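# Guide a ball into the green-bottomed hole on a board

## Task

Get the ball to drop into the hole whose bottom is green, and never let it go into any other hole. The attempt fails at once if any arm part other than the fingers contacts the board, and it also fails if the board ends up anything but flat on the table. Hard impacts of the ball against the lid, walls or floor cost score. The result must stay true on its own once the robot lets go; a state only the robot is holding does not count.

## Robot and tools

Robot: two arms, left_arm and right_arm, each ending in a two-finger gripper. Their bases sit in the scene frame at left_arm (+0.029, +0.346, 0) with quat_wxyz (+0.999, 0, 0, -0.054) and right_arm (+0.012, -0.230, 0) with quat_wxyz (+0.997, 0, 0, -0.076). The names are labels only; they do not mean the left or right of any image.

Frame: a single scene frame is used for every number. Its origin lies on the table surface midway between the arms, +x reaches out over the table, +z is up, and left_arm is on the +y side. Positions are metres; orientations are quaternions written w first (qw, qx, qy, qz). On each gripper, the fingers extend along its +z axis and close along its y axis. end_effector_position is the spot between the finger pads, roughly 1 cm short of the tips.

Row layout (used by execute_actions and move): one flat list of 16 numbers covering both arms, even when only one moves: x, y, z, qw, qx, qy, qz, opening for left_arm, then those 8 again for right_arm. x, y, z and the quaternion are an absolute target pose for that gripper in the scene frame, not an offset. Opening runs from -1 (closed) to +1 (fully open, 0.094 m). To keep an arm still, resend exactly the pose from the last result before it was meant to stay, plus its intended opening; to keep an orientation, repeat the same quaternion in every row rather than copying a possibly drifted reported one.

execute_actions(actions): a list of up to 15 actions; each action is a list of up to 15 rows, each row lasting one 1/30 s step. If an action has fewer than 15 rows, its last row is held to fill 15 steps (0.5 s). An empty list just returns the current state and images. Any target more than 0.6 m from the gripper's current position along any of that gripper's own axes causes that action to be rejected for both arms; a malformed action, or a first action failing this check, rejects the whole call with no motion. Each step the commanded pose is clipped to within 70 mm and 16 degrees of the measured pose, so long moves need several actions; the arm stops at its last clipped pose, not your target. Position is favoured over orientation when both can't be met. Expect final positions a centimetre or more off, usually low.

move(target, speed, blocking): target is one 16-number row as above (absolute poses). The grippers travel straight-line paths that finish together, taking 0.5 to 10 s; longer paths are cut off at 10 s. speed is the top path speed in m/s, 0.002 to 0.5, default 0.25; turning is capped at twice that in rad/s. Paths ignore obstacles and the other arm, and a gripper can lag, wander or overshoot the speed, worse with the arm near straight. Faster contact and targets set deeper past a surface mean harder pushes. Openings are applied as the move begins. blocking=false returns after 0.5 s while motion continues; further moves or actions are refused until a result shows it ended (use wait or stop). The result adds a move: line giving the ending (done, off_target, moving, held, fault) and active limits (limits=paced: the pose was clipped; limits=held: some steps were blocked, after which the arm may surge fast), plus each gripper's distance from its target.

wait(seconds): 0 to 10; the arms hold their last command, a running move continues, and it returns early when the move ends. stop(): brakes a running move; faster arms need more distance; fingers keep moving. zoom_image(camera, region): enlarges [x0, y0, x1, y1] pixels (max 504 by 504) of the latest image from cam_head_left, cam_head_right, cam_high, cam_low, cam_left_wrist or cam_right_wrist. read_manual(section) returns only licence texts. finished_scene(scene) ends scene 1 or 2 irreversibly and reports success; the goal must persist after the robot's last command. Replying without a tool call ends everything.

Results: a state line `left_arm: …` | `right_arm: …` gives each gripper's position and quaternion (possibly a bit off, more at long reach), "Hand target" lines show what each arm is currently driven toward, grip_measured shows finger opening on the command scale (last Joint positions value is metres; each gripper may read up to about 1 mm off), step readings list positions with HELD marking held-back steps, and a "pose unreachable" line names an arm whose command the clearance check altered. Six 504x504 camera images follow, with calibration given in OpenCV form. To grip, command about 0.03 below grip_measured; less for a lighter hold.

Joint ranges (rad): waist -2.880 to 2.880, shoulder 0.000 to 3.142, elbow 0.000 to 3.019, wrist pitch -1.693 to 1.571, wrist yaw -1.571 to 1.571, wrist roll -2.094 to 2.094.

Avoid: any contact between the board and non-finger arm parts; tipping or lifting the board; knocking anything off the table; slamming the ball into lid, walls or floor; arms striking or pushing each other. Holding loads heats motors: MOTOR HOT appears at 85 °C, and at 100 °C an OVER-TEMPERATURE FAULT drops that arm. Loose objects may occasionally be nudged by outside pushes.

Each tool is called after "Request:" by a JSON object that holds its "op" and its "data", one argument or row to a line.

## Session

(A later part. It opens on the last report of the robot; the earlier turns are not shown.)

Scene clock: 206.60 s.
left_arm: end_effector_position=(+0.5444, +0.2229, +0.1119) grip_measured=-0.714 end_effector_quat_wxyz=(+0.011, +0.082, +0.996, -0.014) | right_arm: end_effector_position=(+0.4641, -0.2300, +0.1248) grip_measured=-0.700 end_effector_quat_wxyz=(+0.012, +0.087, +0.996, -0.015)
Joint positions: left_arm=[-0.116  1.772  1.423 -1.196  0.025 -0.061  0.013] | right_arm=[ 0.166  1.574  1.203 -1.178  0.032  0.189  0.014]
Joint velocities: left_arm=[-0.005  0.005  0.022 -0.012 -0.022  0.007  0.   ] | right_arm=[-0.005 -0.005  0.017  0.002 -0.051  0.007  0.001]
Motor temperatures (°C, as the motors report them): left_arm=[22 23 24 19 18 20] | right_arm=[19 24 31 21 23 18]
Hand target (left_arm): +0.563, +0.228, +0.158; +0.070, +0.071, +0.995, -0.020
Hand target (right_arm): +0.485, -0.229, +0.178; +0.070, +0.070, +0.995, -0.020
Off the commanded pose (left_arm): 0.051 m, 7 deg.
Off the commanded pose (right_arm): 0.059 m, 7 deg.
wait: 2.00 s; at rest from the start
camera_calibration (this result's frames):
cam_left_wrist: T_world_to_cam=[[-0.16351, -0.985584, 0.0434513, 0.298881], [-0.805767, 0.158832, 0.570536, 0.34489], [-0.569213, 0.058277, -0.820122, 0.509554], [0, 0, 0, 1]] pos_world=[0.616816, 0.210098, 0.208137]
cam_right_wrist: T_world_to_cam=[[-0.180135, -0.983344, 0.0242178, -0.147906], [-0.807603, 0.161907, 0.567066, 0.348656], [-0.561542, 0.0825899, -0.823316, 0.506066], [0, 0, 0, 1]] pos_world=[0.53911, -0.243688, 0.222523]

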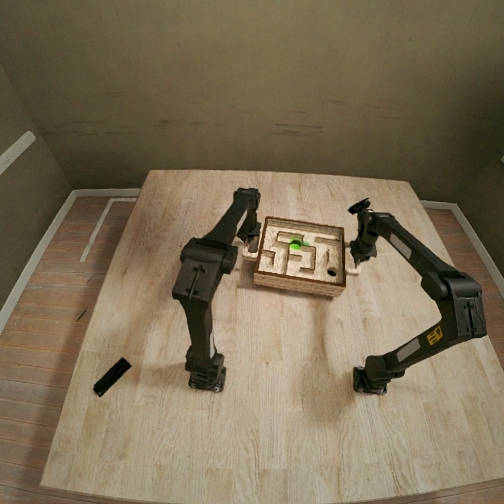

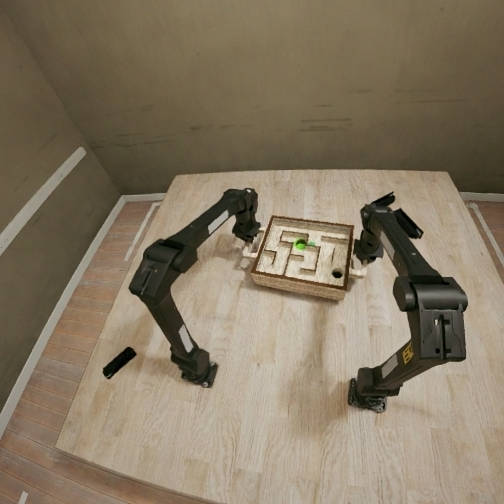

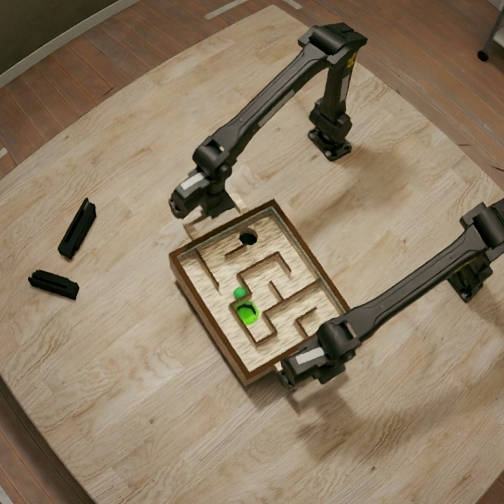

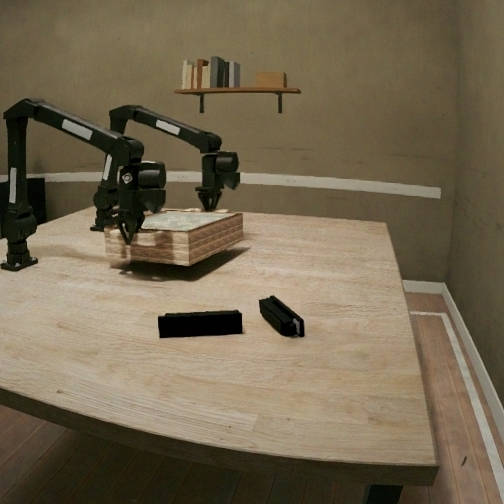

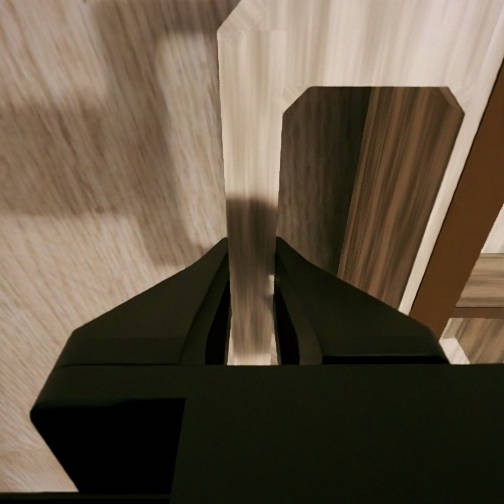

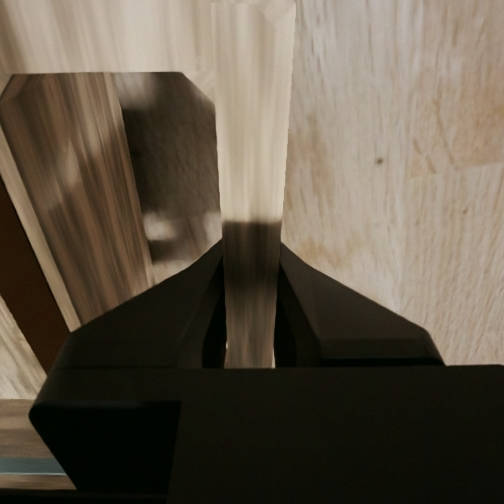

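Request:
{"op": "execute_actions", "data": {
  "actions": [
    [[0.563,0.228,0.160,0.075,0.07,0.995,-0.013,-1,0.487,-0.229,0.174,0.075,0.07,0.995,-0.013,-1],[0.563,0.228,0.160,0.075,0.07,0.995,-0.013,-1,0.487,-0.229,0.174,0.075,0.07,0.995,-0.013,-1],[0.563,0.228,0.163,0.075,0.07,0.995,-0.005,-1,0.487,-0.229,0.169,0.075,0.07,0.995,-0.005,-1],[0.563,0.228,0.163,0.075,0.07,0.995,-0.005,-1,0.487,-0.229,0.169,0.075,0.07,0.995,-0.005,-1],[0.563,0.228,0.166,0.075,0.07,0.995,0.003,-1,0.487,-0.229,0.164,0.075,0.07,0.995,0.003,-1],[0.563,0.228,0.166,0.075,0.07,0.995,0.003,-1,0.487,-0.229,0.164,0.075,0.07,0.995,0.003,-1],[0.563,0.228,0.169,0.075,0.07,0.995,0.012,-1,0.487,-0.229,0.159,0.075,0.07,0.995,0.012,-1],[0.563,0.228,0.169,0.075,0.07,0.995,0.012,-1,0.487,-0.229,0.159,0.075,0.07,0.995,0.012,-1],[0.563,0.228,0.172,0.075,0.07,0.995,0.018,-1,0.487,-0.229,0.155,0.075,0.07,0.995,0.018,-1]],
    [[0.563,0.228,0.172,0.075,0.07,0.995,0.018,-1,0.487,-0.229,0.155,0.075,0.07,0.995,0.018,-1]],
    [[0.563,0.228,0.168,0.075,0.07,0.995,0.008,-1,0.487,-0.229,0.162,0.075,0.07,0.995,0.008,-1],[0.563,0.228,0.168,0.075,0.07,0.995,0.008,-1,0.487,-0.229,0.162,0.075,0.07,0.995,0.008,-1],[0.563,0.228,0.164,0.075,0.07,0.995,-0.003,-1,0.487,-0.229,0.169,0.075,0.07,0.995,-0.003,-1],[0.563,0.228,0.164,0.075,0.07,0.995,-0.003,-1,0.487,-0.229,0.169,0.075,0.07,0.995,-0.003,-1],[0.563,0.228,0.160,0.075,0.07,0.995,-0.013,-1,0.487,-0.229,0.176,0.075,0.07,0.995,-0.013,-1],[0.563,0.228,0.160,0.075,0.07,0.995,-0.013,-1,0.487,-0.229,0.176,0.075,0.07,0.995,-0.013,-1],[0.563,0.228,0.157,0.075,0.07,0.995,-0.022,-1,0.487,-0.229,0.182,0.075,0.07,0.995,-0.022,-1]],
    [[0.563,0.228,0.157,0.075,0.07,0.995,-0.022,-1,0.487,-0.229,0.182,0.075,0.07,0.995,-0.022,-1]]
  ]
}}

Request:
{"op": "wait", "data": {
  "seconds": 1.5
}}

Scene clock: 231.47 s.
left_arm: end_effector_position=(+0.5432, +0.2227, +0.1252) grip_measured=-0.714 end_effector_quat_wxyz=(+0.028, +0.080, +0.996, -0.015) | right_arm: end_effector_position=(+0.4642, -0.2304, +0.1354) grip_measured=-0.698 end_effector_quat_wxyz=(+0.026, +0.086, +0.996, -0.015)
Joint positions: left_arm=[-0.118  1.738  1.413 -1.186  0.022 -0.066  0.013] | right_arm=[ 0.167  1.548  1.201 -1.175  0.035  0.186  0.014]
Joint velocities: left_arm=[-0.005 -0.015  0.007 -0.012 -0.022 -0.022 -0.001] | right_arm=[-0.015 -0.005 -0.012  0.002 -0.037  0.007 -0.001]
Motor temperatures (°C, as the motors report them): left_arm=[22 24 25 19 18 20] | right_arm=[19 24 32 21 23 18]
Hand target (left_arm): +0.562, +0.228, +0.157; +0.075, +0.071, +0.994, -0.022
Hand target (right_arm): +0.483, -0.229, +0.182; +0.075, +0.070, +0.994, -0.022
Off the commanded pose (left_arm): 0.038 m, 6 deg.
Off the commanded pose (right_arm): 0.052 m, 6 deg.
Step readings (end_effector_position; steps 1 to 15: 1st action; 16 to 30: 2nd action; 31 to 45: 3rd action; 46 to 60: 4th action):
0: left_arm (+0.5444, +0.2229, +0.1119) | right_arm (+0.4641, -0.2300, +0.1248)
1: left_arm (+0.5447, +0.2233, +0.1121) | right_arm (+0.4641, -0.2296, +0.1249)
2: left_arm (+0.5450, +0.2236, +0.1123) | right_arm (+0.4641, -0.2293, +0.1251)
4: left_arm (+0.5454, +0.2252, +0.1136) | right_arm (+0.4652, -0.2277, +0.1251)
8: left_arm (+0.5465, +0.2295, +0.1200) | right_arm (+0.4699, -0.2240, +0.1252)
15: left_arm (+0.5462, +0.2308, +0.1289) | right_arm (+0.4737, -0.2232, +0.1240)
16: left_arm (+0.5461, +0.2306, +0.1289) | right_arm (+0.4737, -0.2234, +0.1240)
17: left_arm (+0.5459, +0.2304, +0.1289) | right_arm (+0.4736, -0.2235, +0.1239)
19: left_arm (+0.5458, +0.2303, +0.1289) | right_arm (+0.4734, -0.2236, +0.1237)
23: left_arm (+0.5457, +0.2303, +0.1289) | right_arm (+0.4733, -0.2236, +0.1236)
30: left_arm (+0.5457, +0.2303, +0.1289) | right_arm (+0.4733, -0.2236, +0.1236)
31: left_arm (+0.5455, +0.2296, +0.1289) | right_arm (+0.4733, -0.2243, +0.1236)
32: left_arm (+0.5454, +0.2291, +0.1289) | right_arm (+0.4733, -0.2249, +0.1235)
34: left_arm (+0.5449, +0.2269, +0.1288) | right_arm (+0.4724, -0.2270, +0.1235)
38: left_arm (+0.5439, +0.2233, +0.1275) | right_arm (+0.4673, -0.2300, +0.1273)
45: left_arm (+0.5432, +0.2227, +0.1252) | right_arm (+0.4643, -0.2304, +0.1354)
46: left_arm (+0.5432, +0.2227, +0.1252) | right_arm (+0.4643, -0.2304, +0.1354)
47: left_arm (+0.5432, +0.2227, +0.1252) | right_arm (+0.4642, -0.2304, +0.1354)
49: left_arm (+0.5432, +0.2227, +0.1252) | right_arm (+0.4642, -0.2304, +0.1354)
53: left_arm (+0.5432, +0.2227, +0.1252) | right_arm (+0.4642, -0.2304, +0.1354)
60: end_effector_position above
camera_calibration (this result's frames):
cam_left_wrist: T_world_to_cam=[[-0.161777, -0.985905, 0.0426529, 0.297118], [-0.824371, 0.158777, 0.543325, 0.349923], [-0.54244, 0.052736, -0.838438, 0.50878], [0, 0, 0, 1]] pos_world=[0.612516, 0.210539, 0.223785]
cam_right_wrist: T_world_to_cam=[[-0.177511, -0.983862, 0.0224828, -0.149657], [-0.823161, 0.16096, 0.544517, 0.35282], [-0.539348, 0.0781509, -0.838449, 0.505646], [0, 0, 0, 1]] pos_world=[0.536581, -0.243549, 0.235206]

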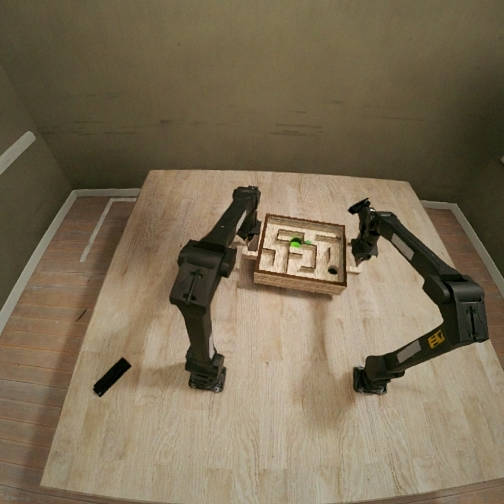

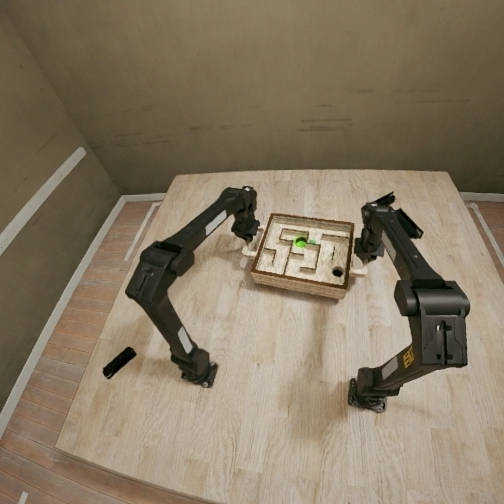

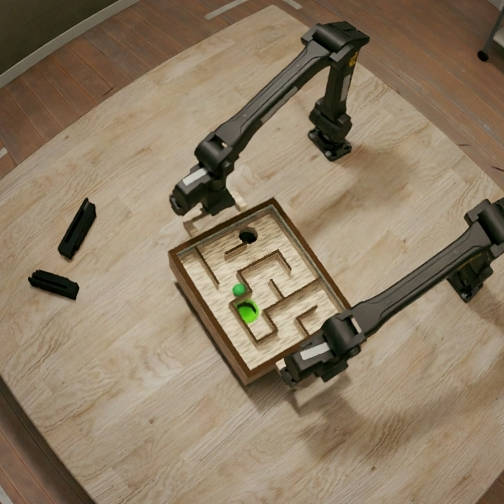

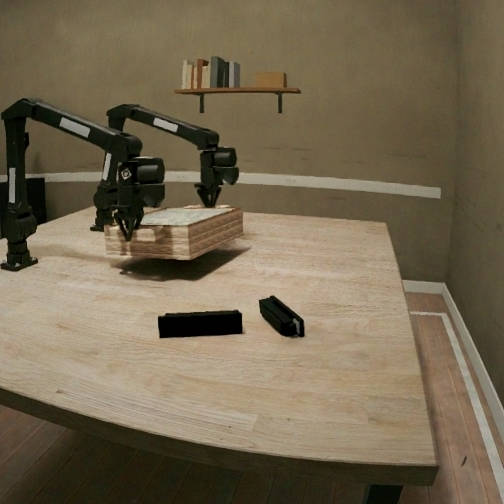

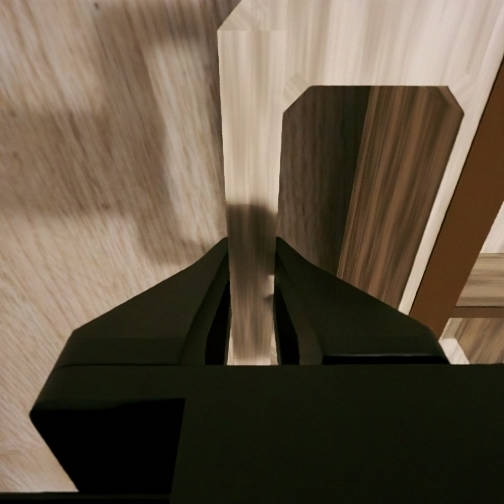

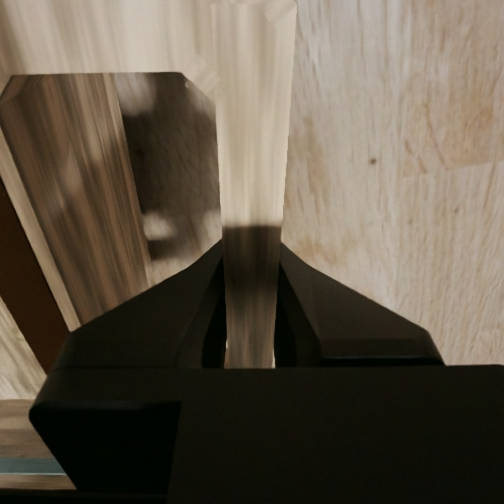

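Scene clock: 232.97 s.
left_arm: end_effector_position=(+0.5432, +0.2227, +0.1252) grip_measured=-0.714 end_effector_quat_wxyz=(+0.028, +0.080, +0.996, -0.015) | right_arm: end_effector_position=(+0.4642, -0.2304, +0.1354) grip_measured=-0.698 end_effector_quat_wxyz=(+0.026, +0.086, +0.996, -0.015)
Joint positions: left_arm=[-0.118  1.738  1.413 -1.186  0.022 -0.066  0.013] | right_arm=[ 0.167  1.548  1.201 -1.175  0.035  0.186  0.014]
Joint velocities: left_arm=[ 0.005 -0.015  0.007  0.002  0.007 -0.022 -0.   ] | right_arm=[-0.005 -0.015 -0.002 -0.007  0.095 -0.022 -0.002]
Motor temperatures (°C, as the motors report them): left_arm=[22 24 25 19 18 20] | right_arm=[19 24 32 21 23 18]
Hand target (left_arm): +0.562, +0.228, +0.157; +0.075, +0.071, +0.994, -0.022
Hand target (right_arm): +0.483, -0.229, +0.182; +0.075, +0.070, +0.994, -0.022
Off the commanded pose (left_arm): 0.038 m, 6 deg.
Off the commanded pose (right_arm): 0.052 m, 6 deg.
wait: 1.50 s; at rest by 0.17 s
camera_calibration (this result's frames):
cam_left_wrist: T_world_to_cam=[[-0.161777, -0.985905, 0.0426529, 0.297118], [-0.824371, 0.158777, 0.543325, 0.349923], [-0.54244, 0.052736, -0.838438, 0.50878], [0, 0, 0, 1]] pos_world=[0.612516, 0.210539, 0.223785]
cam_right_wrist: T_world_to_cam=[[-0.177511, -0.983862, 0.0224828, -0.149657], [-0.823161, 0.16096, 0.544517, 0.35282], [-0.539348, 0.0781509, -0.838449, 0.505646], [0, 0, 0, 1]] pos_world=[0.536581, -0.243549, 0.235206]

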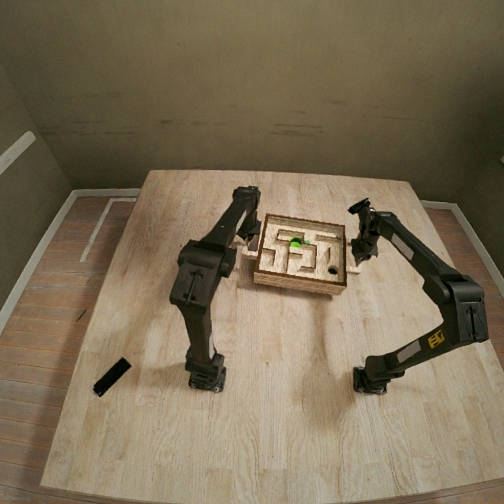

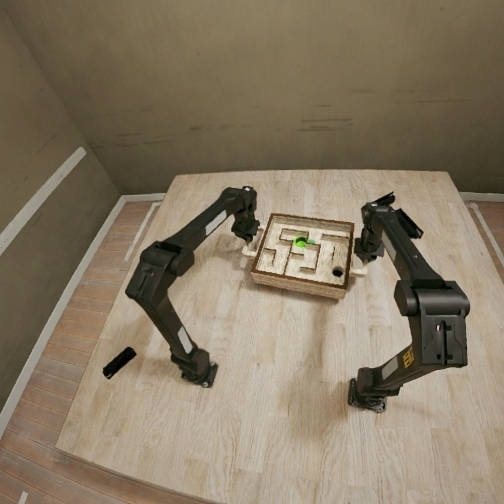

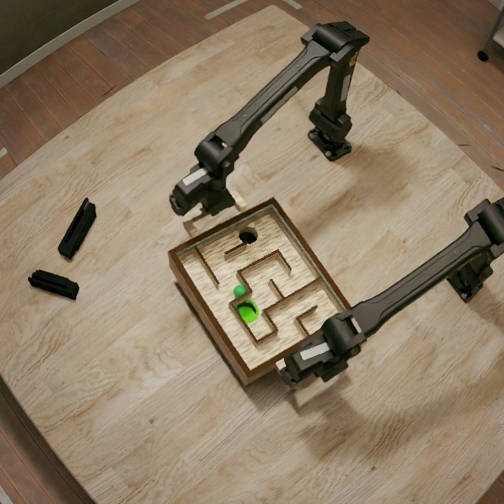

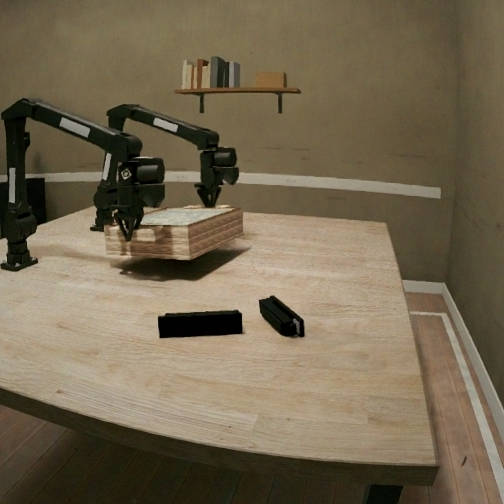

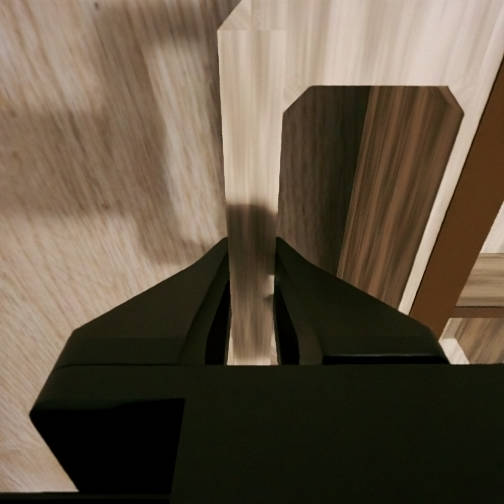

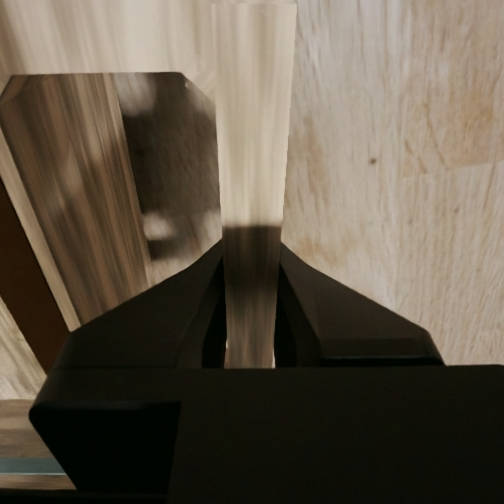

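Request:
{"op": "execute_actions", "data": {
  "actions": [
    [[0.563,0.228,0.165,0.075,0.07,0.995,0,-1,0.487,-0.229,0.168,0.075,0.07,0.995,0,-1],[0.563,0.228,0.165,0.075,0.07,0.995,0,-1,0.487,-0.229,0.168,0.075,0.07,0.995,0,-1],[0.563,0.228,0.165,0.075,0.07,0.995,0,-1,0.487,-0.229,0.168,0.075,0.07,0.995,0,-1],[0.563,0.228,0.172,0.075,0.07,0.995,0.018,-1,0.487,-0.229,0.155,0.075,0.07,0.995,0.018,-1]],
    [[0.563,0.228,0.172,0.075,0.07,0.995,0.018,-1,0.487,-0.229,0.155,0.075,0.07,0.995,0.018,-1]],
    [[0.563,0.228,0.172,0.075,0.07,0.995,0.018,-1,0.487,-0.229,0.155,0.075,0.07,0.995,0.018,-1]],
    [[0.563,0.228,0.165,0.075,0.07,0.995,0,-1,0.487,-0.229,0.168,0.075,0.07,0.995,0,-1],[0.563,0.228,0.165,0.075,0.07,0.995,0,-1,0.487,-0.229,0.168,0.075,0.07,0.995,0,-1],[0.563,0.228,0.165,0.075,0.07,0.995,0,-1,0.487,-0.229,0.168,0.075,0.07,0.995,0,-1],[0.563,0.228,0.157,0.075,0.07,0.995,-0.022,-1,0.487,-0.229,0.182,0.075,0.07,0.995,-0.022,-1]],
    [[0.563,0.228,0.157,0.075,0.07,0.995,-0.022,-1,0.487,-0.229,0.182,0.075,0.07,0.995,-0.022,-1]]
  ]
}}

Request:
{"op": "wait", "data": {
  "seconds": 2
}}

Request:
{"op": "zoom_image", "data": {
  "camera": "cam_high",
  "region": [150, 190, 360, 400]
}}

Scene clock: 247.43 s.
left_arm: end_effector_position=(+0.5426, +0.2237, +0.1263) grip_measured=-0.712 end_effector_quat_wxyz=(+0.028, +0.079, +0.996, -0.015) | right_arm: end_effector_position=(+0.4651, -0.2297, +0.1352) grip_measured=-0.698 end_effector_quat_wxyz=(+0.027, +0.084, +0.996, -0.014)
Joint positions: left_arm=[-0.117  1.735  1.412 -1.188  0.021 -0.069  0.014] | right_arm=[ 0.167  1.549  1.202 -1.173  0.034  0.183  0.014]
Joint velocities: left_arm=[-0.005  0.005  0.002 -0.002 -0.037  0.022  0.   ] | right_arm=[ 0.005  0.005 -0.002  0.002 -0.007 -0.022 -0.001]
Motor temperatures (°C, as the motors report them): left_arm=[22 24 25 19 18 20] | right_arm=[19 24 33 21 23 18]
Hand target (left_arm): +0.562, +0.228, +0.157; +0.075, +0.071, +0.994, -0.022
Hand target (right_arm): +0.483, -0.229, +0.182; +0.075, +0.070, +0.994, -0.022
Off the commanded pose (left_arm): 0.037 m, 6 deg.
Off the commanded pose (right_arm): 0.052 m, 6 deg.
Step readings (end_effector_position; steps 1 to 15: 1st action; 16 to 30: 2nd action; 31 to 45: 3rd action; 46 to 60: 4th action; 61 to 75: 5th action):
0: left_arm (+0.5432, +0.2227, +0.1252) | right_arm (+0.4642, -0.2304, +0.1354)
1: left_arm (+0.5437, +0.2245, +0.1251) | right_arm (+0.4644, -0.2287, +0.1354)
2: left_arm (+0.5440, +0.2258, +0.1251) | right_arm (+0.4651, -0.2274, +0.1354)
4: left_arm (+0.5442, +0.2280, +0.1251) | right_arm (+0.4666, -0.2256, +0.1350)
8: left_arm (+0.5434, +0.2293, +0.1263) | right_arm (+0.4697, -0.2246, +0.1320)
15: left_arm (+0.5427, +0.2293, +0.1268) | right_arm (+0.4689, -0.2246, +0.1310)
16: left_arm (+0.5427, +0.2293, +0.1268) | right_arm (+0.4689, -0.2246, +0.1310)
17: left_arm (+0.5427, +0.2293, +0.1268) | right_arm (+0.4689, -0.2246, +0.1310)
19: left_arm (+0.5427, +0.2293, +0.1268) | right_arm (+0.4689, -0.2246, +0.1310)
23: left_arm (+0.5427, +0.2293, +0.1268) | right_arm (+0.4689, -0.2246, +0.1310)
30: left_arm (+0.5427, +0.2293, +0.1268) | right_arm (+0.4689, -0.2246, +0.1310)
31: left_arm (+0.5427, +0.2293, +0.1268) | right_arm (+0.4689, -0.2246, +0.1310)
32: left_arm (+0.5427, +0.2293, +0.1268) | right_arm (+0.4689, -0.2246, +0.1310)
34: left_arm (+0.5427, +0.2293, +0.1268) | right_arm (+0.4689, -0.2246, +0.1310)
38: left_arm (+0.5427, +0.2293, +0.1268) | right_arm (+0.4689, -0.2246, +0.1310)
45: left_arm (+0.5427, +0.2293, +0.1268) | right_arm (+0.4689, -0.2246, +0.1310)
46: left_arm (+0.5423, +0.2279, +0.1268) | right_arm (+0.4688, -0.2262, +0.1310)
47: left_arm (+0.5421, +0.2267, +0.1268) | right_arm (+0.4685, -0.2273, +0.1310)
49: left_arm (+0.5419, +0.2242, +0.1268) | right_arm (+0.4670, -0.2294, +0.1310)
53: left_arm (+0.5421, +0.2231, +0.1263) | right_arm (+0.4641, -0.2301, +0.1338)
60: left_arm (+0.5426, +0.2237, +0.1263) | right_arm (+0.4651, -0.2297, +0.1352)
61: left_arm (+0.5426, +0.2237, +0.1263) | right_arm (+0.4651, -0.2297, +0.1352)
62: left_arm (+0.5426, +0.2237, +0.1263) | right_arm (+0.4651, -0.2297, +0.1352)
64: left_arm (+0.5426, +0.2237, +0.1263) | right_arm (+0.4651, -0.2297, +0.1352)
68: left_arm (+0.5426, +0.2237, +0.1263) | right_arm (+0.4651, -0.2297, +0.1352)
75: end_effector_position above
camera_calibration (this result's frames):
cam_left_wrist: T_world_to_cam=[[-0.158349, -0.986518, 0.0413168, 0.29643], [-0.82547, 0.155227, 0.542682, 0.350114], [-0.541779, 0.0518271, -0.838921, 0.509261], [0, 0, 0, 1]] pos_world=[0.611855, 0.211693, 0.224982]
cam_right_wrist: T_world_to_cam=[[-0.174465, -0.984454, 0.020304, -0.150068], [-0.824848, 0.157379, 0.543008, 0.353754], [-0.537762, 0.0779882, -0.839482, 0.505307], [0, 0, 0, 1]] pos_world=[0.537347, -0.242816, 0.235151]

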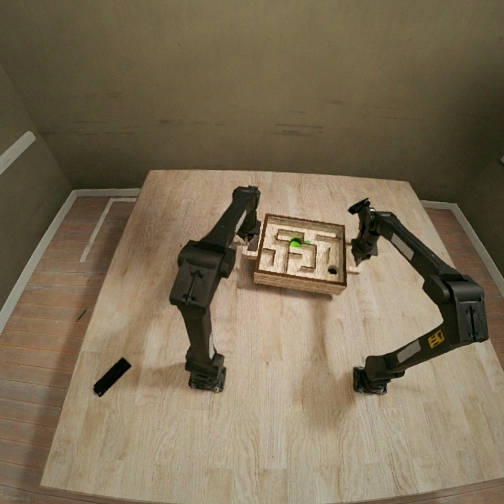

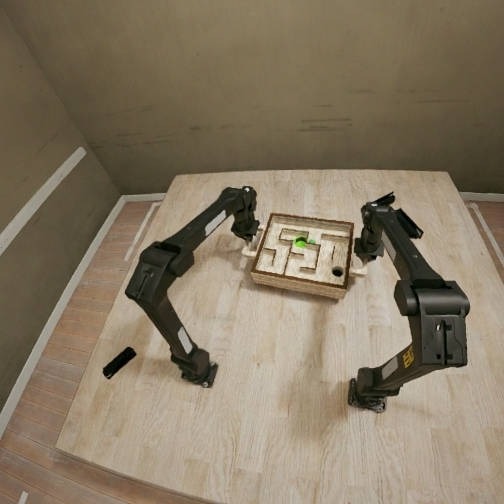

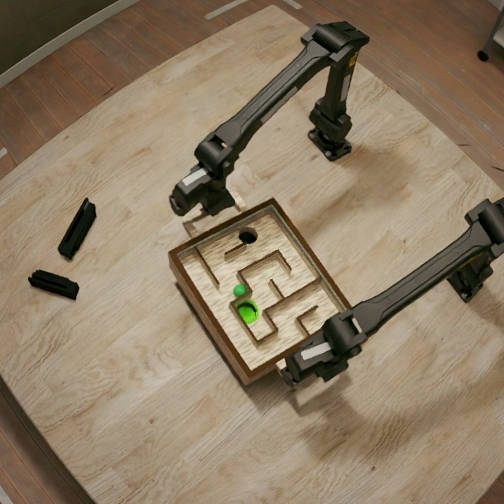

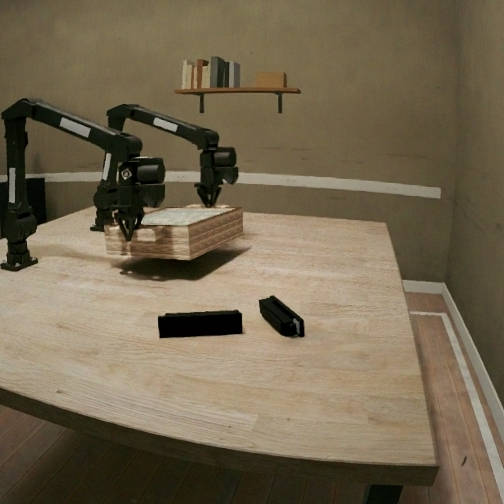

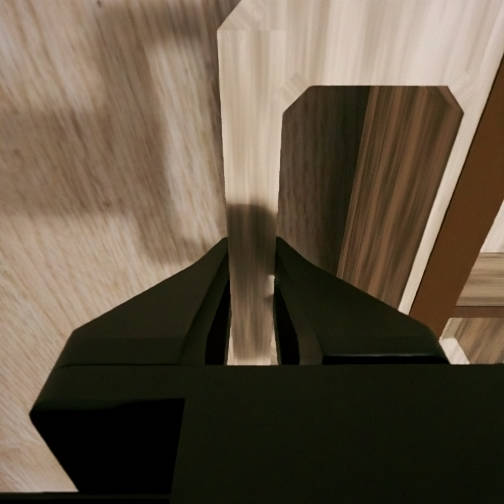

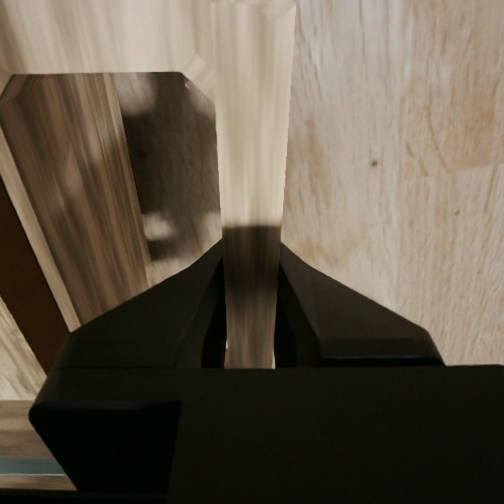

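Scene clock: 249.43 s.
left_arm: end_effector_position=(+0.5426, +0.2237, +0.1263) grip_measured=-0.712 end_effector_quat_wxyz=(+0.028, +0.079, +0.996, -0.015) | right_arm: end_effector_position=(+0.4651, -0.2297, +0.1352) grip_measured=-0.698 end_effector_quat_wxyz=(+0.027, +0.084, +0.996, -0.014)
Joint positions: left_arm=[-0.117  1.735  1.412 -1.188  0.021 -0.069  0.014] | right_arm=[ 0.167  1.549  1.202 -1.173  0.034  0.183  0.014]
Joint velocities: left_arm=[ 0.005 -0.005 -0.002 -0.007  0.081 -0.037  0.   ] | right_arm=[-0.005  0.005  0.007 -0.002 -0.081 -0.066 -0.001]
Motor temperatures (°C, as the motors report them): left_arm=[22 24 25 19 18 20] | right_arm=[19 24 33 21 23 18]
Hand target (left_arm): +0.562, +0.228, +0.157; +0.075, +0.071, +0.994, -0.022
Hand target (right_arm): +0.483, -0.229, +0.182; +0.075, +0.070, +0.994, -0.022
Off the commanded pose (left_arm): 0.037 m, 6 deg.
Off the commanded pose (right_arm): 0.052 m, 6 deg.
wait: 2.00 s; at rest by 0.17 s
camera_calibration (this result's frames):
cam_left_wrist: T_world_to_cam=[[-0.158349, -0.986518, 0.0413168, 0.29643], [-0.82547, 0.155227, 0.542682, 0.350114], [-0.541779, 0.0518271, -0.838921, 0.509261], [0, 0, 0, 1]] pos_world=[0.611855, 0.211693, 0.224982]
cam_right_wrist: T_world_to_cam=[[-0.174465, -0.984454, 0.020304, -0.150068], [-0.824848, 0.157379, 0.543008, 0.353754], [-0.537762, 0.0779882, -0.839482, 0.505307], [0, 0, 0, 1]] pos_world=[0.537347, -0.242816, 0.235151]

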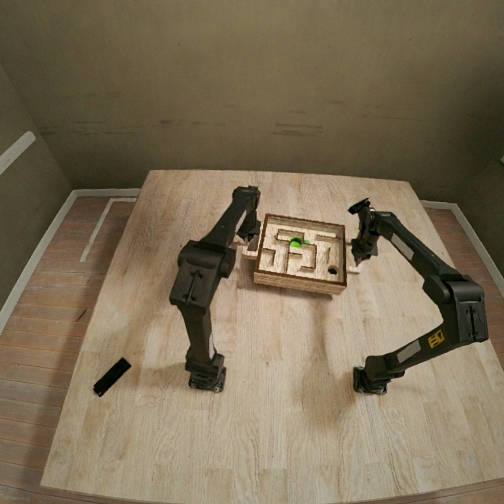

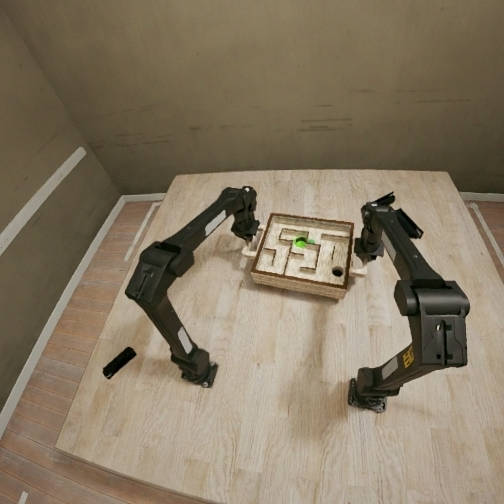

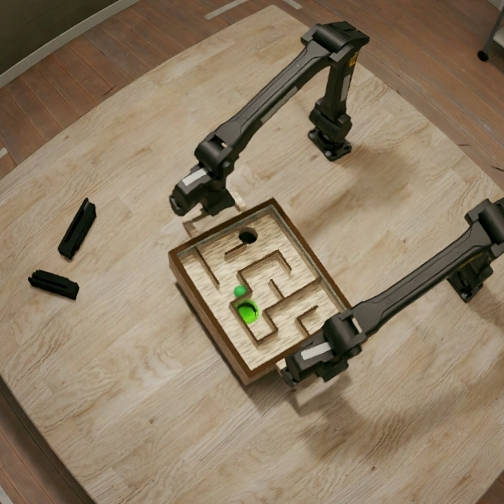

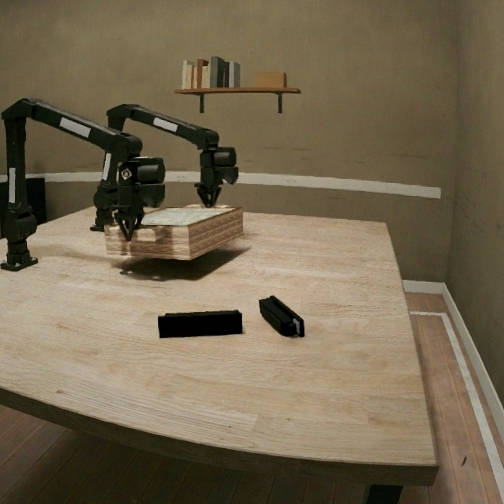

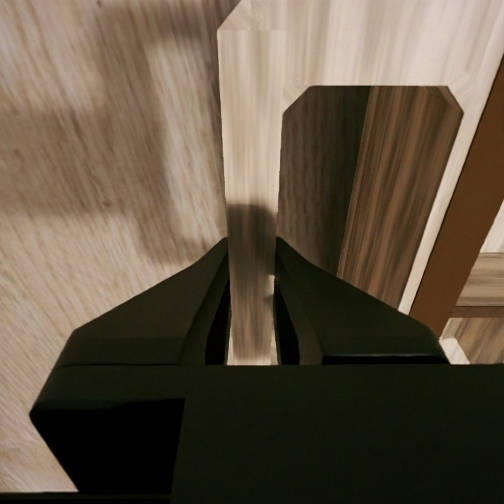

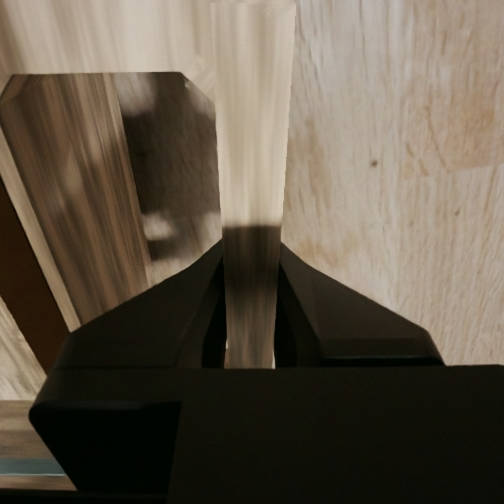

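Region (150, 190, 360, 400) of cam_high's 504x504 image, scaled by 2.400, with more detail than that image has.

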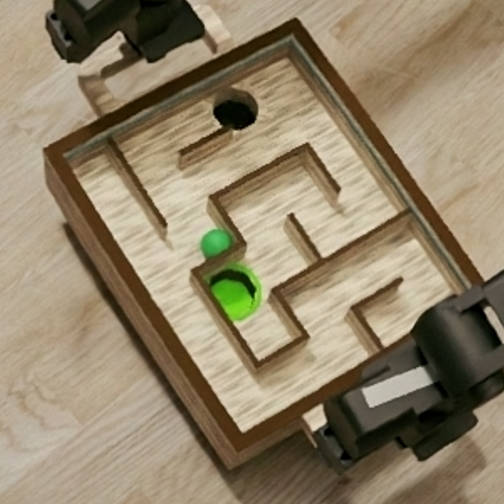

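Request:
{"op": "execute_actions", "data": {
  "actions": []
}}

Request:
{"op": "zoom_image", "data": {
  "camera": "cam_high",
  "region": [150,190,360,400]
}}

Scene clock: 264.17 s.
left_arm: end_effector_position=(+0.5426, +0.2237, +0.1263) grip_measured=-0.712 end_effector_quat_wxyz=(+0.028, +0.079, +0.996, -0.015) | right_arm: end_effector_position=(+0.4651, -0.2297, +0.1352) grip_measured=-0.698 end_effector_quat_wxyz=(+0.027, +0.084, +0.996, -0.014)
Joint positions: left_arm=[-0.117  1.735  1.412 -1.188  0.021 -0.069  0.014] | right_arm=[ 0.167  1.549  1.202 -1.173  0.034  0.183  0.014]
Joint velocities: left_arm=[-0.005 -0.015  0.002  0.007 -0.081 -0.007  0.001] | right_arm=[-0.005 -0.015  0.007 -0.002  0.007  0.066 -0.001]
Motor temperatures (°C, as the motors report them): left_arm=[22 24 25 19 18 20] | right_arm=[19 24 33 21 23 18]
Hand target (left_arm): +0.562, +0.228, +0.157; +0.075, +0.071, +0.994, -0.022
Hand target (right_arm): +0.483, -0.229, +0.182; +0.075, +0.070, +0.994, -0.022
Off the commanded pose (left_arm): 0.037 m, 6 deg.
Off the commanded pose (right_arm): 0.052 m, 6 deg.
camera_calibration (this result's frames):
cam_left_wrist: T_world_to_cam=[[-0.158349, -0.986518, 0.0413168, 0.29643], [-0.82547, 0.155227, 0.542682, 0.350114], [-0.541779, 0.0518271, -0.838921, 0.509261], [0, 0, 0, 1]] pos_world=[0.611855, 0.211693, 0.224982]
cam_right_wrist: T_world_to_cam=[[-0.174465, -0.984454, 0.020304, -0.150068], [-0.824848, 0.157379, 0.543008, 0.353754], [-0.537762, 0.0779882, -0.839482, 0.505307], [0, 0, 0, 1]] pos_world=[0.537347, -0.242816, 0.235151]

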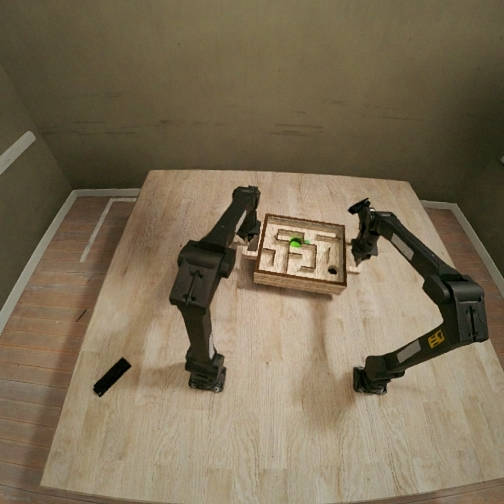

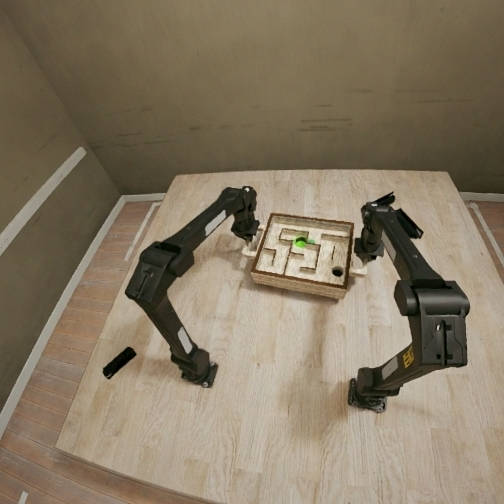

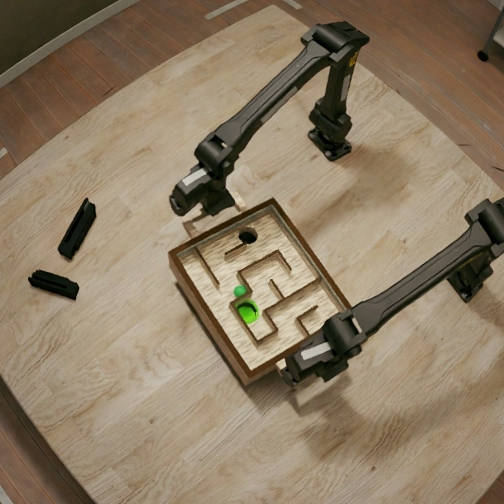

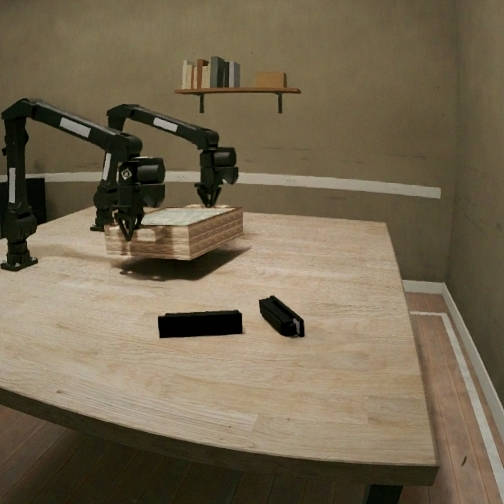

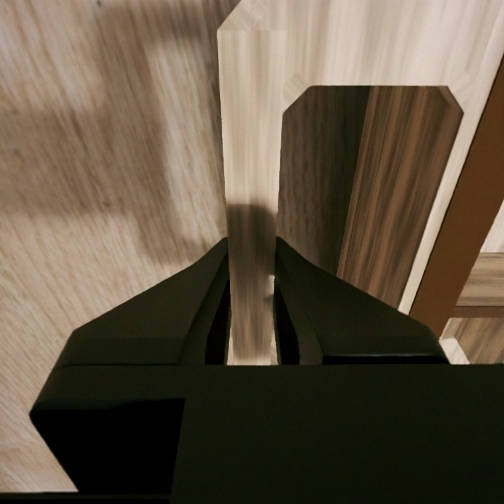

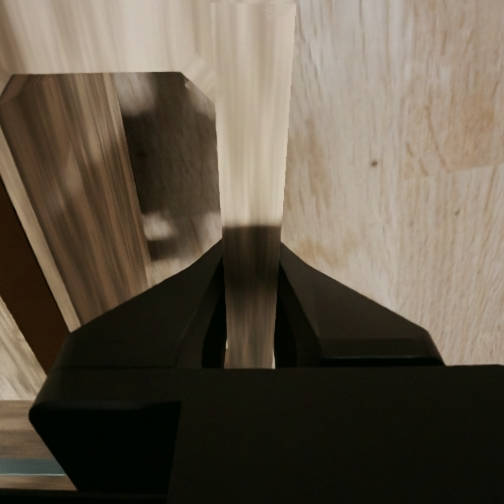

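Region (150, 190, 360, 400) of cam_high's 504x504 image, scaled by 2.400, with more detail than that image has.

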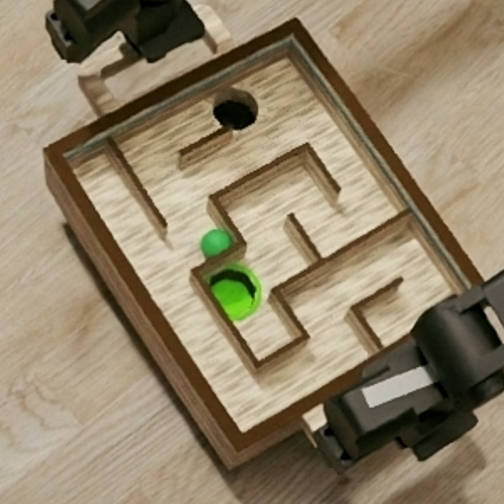

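Request:
{"op": "execute_actions", "data": {
  "actions": [
    [[0.563,0.228,0.178,0.075,0.07,0.995,0.028,-1,0.487,-0.229,0.15,0.075,0.07,0.995,0.028,-1]],
    [[0.563,0.228,0.178,0.075,0.07,0.995,0.028,-1,0.487,-0.229,0.15,0.075,0.07,0.995,0.028,-1]],
    [[0.563,0.228,0.157,0.075,0.07,0.995,-0.022,-1,0.487,-0.229,0.182,0.075,0.07,0.995,-0.022,-1]],
    [[0.563,0.228,0.157,0.075,0.07,0.995,-0.022,-1,0.487,-0.229,0.182,0.075,0.07,0.995,-0.022,-1]]
  ]
}}

Request:
{"op": "zoom_image", "data": {
  "camera": "cam_high",
  "region": [150,190,360,400]
}}

Scene clock: 270.87 s.
left_arm: end_effector_position=(+0.5430, +0.2236, +0.1262) grip_measured=-0.711 end_effector_quat_wxyz=(+0.029, +0.079, +0.996, -0.016) | right_arm: end_effector_position=(+0.4654, -0.2297, +0.1372) grip_measured=-0.697 end_effector_quat_wxyz=(+0.029, +0.084, +0.996, -0.015)
Joint positions: left_arm=[-0.116  1.735  1.411 -1.186  0.023 -0.068  0.014] | right_arm=[ 0.168  1.546  1.204 -1.174  0.036  0.184  0.014]
Joint velocities: left_arm=[-0.015  0.005 -0.012 -0.007 -0.051  0.037 -0.001] | right_arm=[ 0.015 -0.015 -0.012  0.007  0.007  0.037  0.   ]
Motor temperatures (°C, as the motors report them): left_arm=[22 24 26 19 18 20] | right_arm=[19 24 33 21 23 18]
Hand target (left_arm): +0.562, +0.228, +0.157; +0.075, +0.070, +0.994, -0.022
Hand target (right_arm): +0.484, -0.229, +0.182; +0.075, +0.070, +0.994, -0.022
Off the commanded pose (left_arm): 0.037 m, 5 deg.
Off the commanded pose (right_arm): 0.050 m, 6 deg.
Step readings (end_effector_position; steps 1 to 15: 1st action; 16 to 30: 2nd action; 31 to 45: 3rd action; 46 to 60: 4th action):
0: left_arm (+0.5426, +0.2237, +0.1263) | right_arm (+0.4651, -0.2297, +0.1352)
1: left_arm (+0.5426, +0.2275, +0.1262) | right_arm (+0.4664, -0.2263, +0.1349)
2: left_arm (+0.5417, +0.2307, +0.1262) | right_arm (+0.4689, -0.2236, +0.1342)
4: left_arm (+0.5413, +0.2314, +0.1299) | right_arm (+0.4699, -0.2229, +0.1289)
8: left_arm (+0.5402, +0.2303, +0.1322) | right_arm (+0.4684, -0.2235, +0.1249)
15: left_arm (+0.5399, +0.2298, +0.1322) | right_arm (+0.4687, -0.2241, +0.1249)
16: left_arm (+0.5399, +0.2298, +0.1322) | right_arm (+0.4688, -0.2241, +0.1249)
17: left_arm (+0.5399, +0.2299, +0.1322) | right_arm (+0.4688, -0.2241, +0.1249)
19: left_arm (+0.5399, +0.2299, +0.1322) | right_arm (+0.4689, -0.2241, +0.1249)
23: left_arm (+0.5399, +0.2299, +0.1322) | right_arm (+0.4689, -0.2241, +0.1249)
30: left_arm (+0.5399, +0.2299, +0.1322) | right_arm (+0.4689, -0.2241, +0.1249)
31: left_arm (+0.5399, +0.2258, +0.1321) | right_arm (+0.4674, -0.2277, +0.1248)
32: left_arm (+0.5411, +0.2229, +0.1322) | right_arm (+0.4650, -0.2303, +0.1256)
34: left_arm (+0.5414, +0.2224, +0.1281) | right_arm (+0.4643, -0.2310, +0.1316)
38: left_arm (+0.5425, +0.2233, +0.1262) | right_arm (+0.4656, -0.2303, +0.1372)
45: left_arm (+0.5430, +0.2236, +0.1262) | right_arm (+0.4654, -0.2297, +0.1372)
46: left_arm (+0.5430, +0.2236, +0.1262) | right_arm (+0.4654, -0.2297, +0.1372)
47: left_arm (+0.5430, +0.2236, +0.1262) | right_arm (+0.4654, -0.2297, +0.1372)
49: left_arm (+0.5430, +0.2236, +0.1262) | right_arm (+0.4654, -0.2297, +0.1372)
53: left_arm (+0.5430, +0.2236, +0.1262) | right_arm (+0.4654, -0.2297, +0.1372)
60: end_effector_position above
camera_calibration (this result's frames):
cam_left_wrist: T_world_to_cam=[[-0.158527, -0.986389, 0.0436497, 0.296196], [-0.825993, 0.15671, 0.541459, 0.350557], [-0.54093, 0.0497815, -0.839593, 0.509431], [0, 0, 0, 1]] pos_world=[0.612079, 0.211868, 0.224974]
cam_right_wrist: T_world_to_cam=[[-0.174648, -0.984387, 0.0219232, -0.150233], [-0.826515, 0.158667, 0.54009, 0.354331], [-0.535136, 0.0762057, -0.841321, 0.505749], [0, 0, 0, 1]] pos_world=[0.537267, -0.242649, 0.23742]

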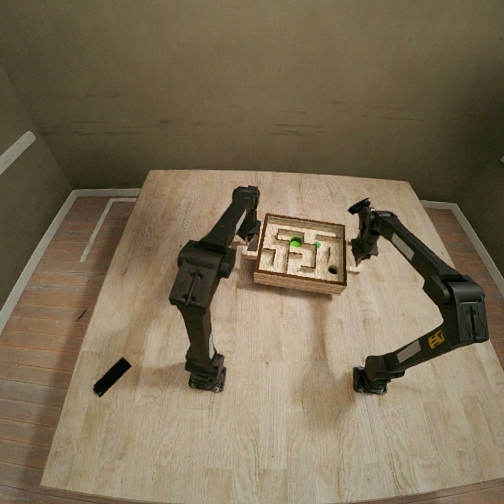

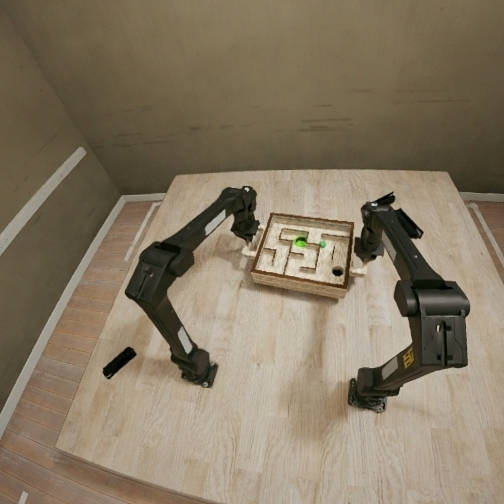

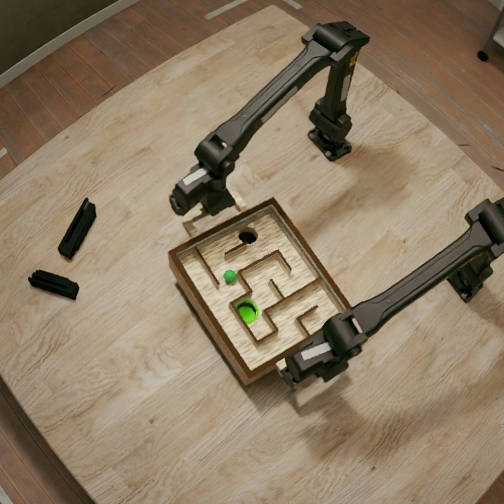

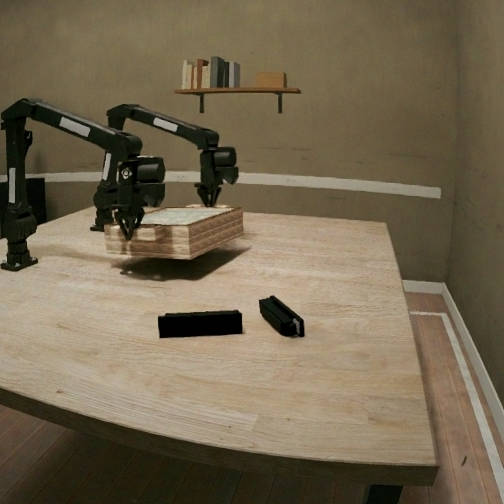

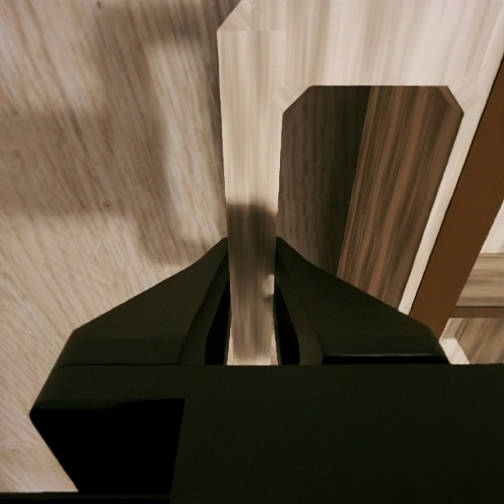

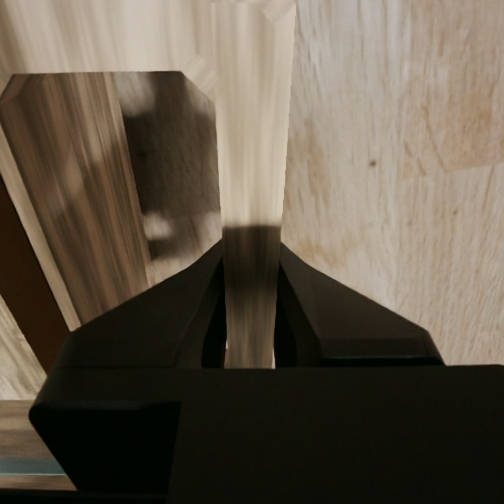

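Region (150, 190, 360, 400) of cam_high's 504x504 image, scaled by 2.400, with more detail than that image has.

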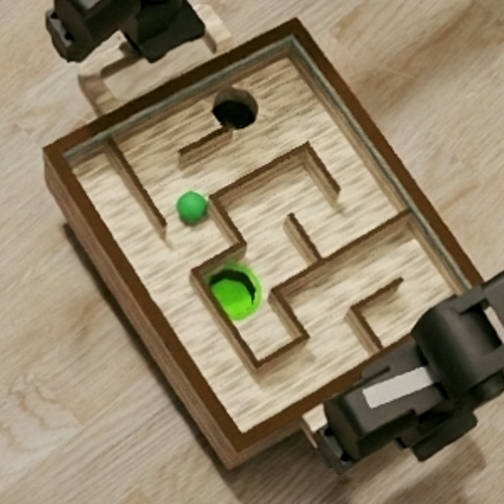

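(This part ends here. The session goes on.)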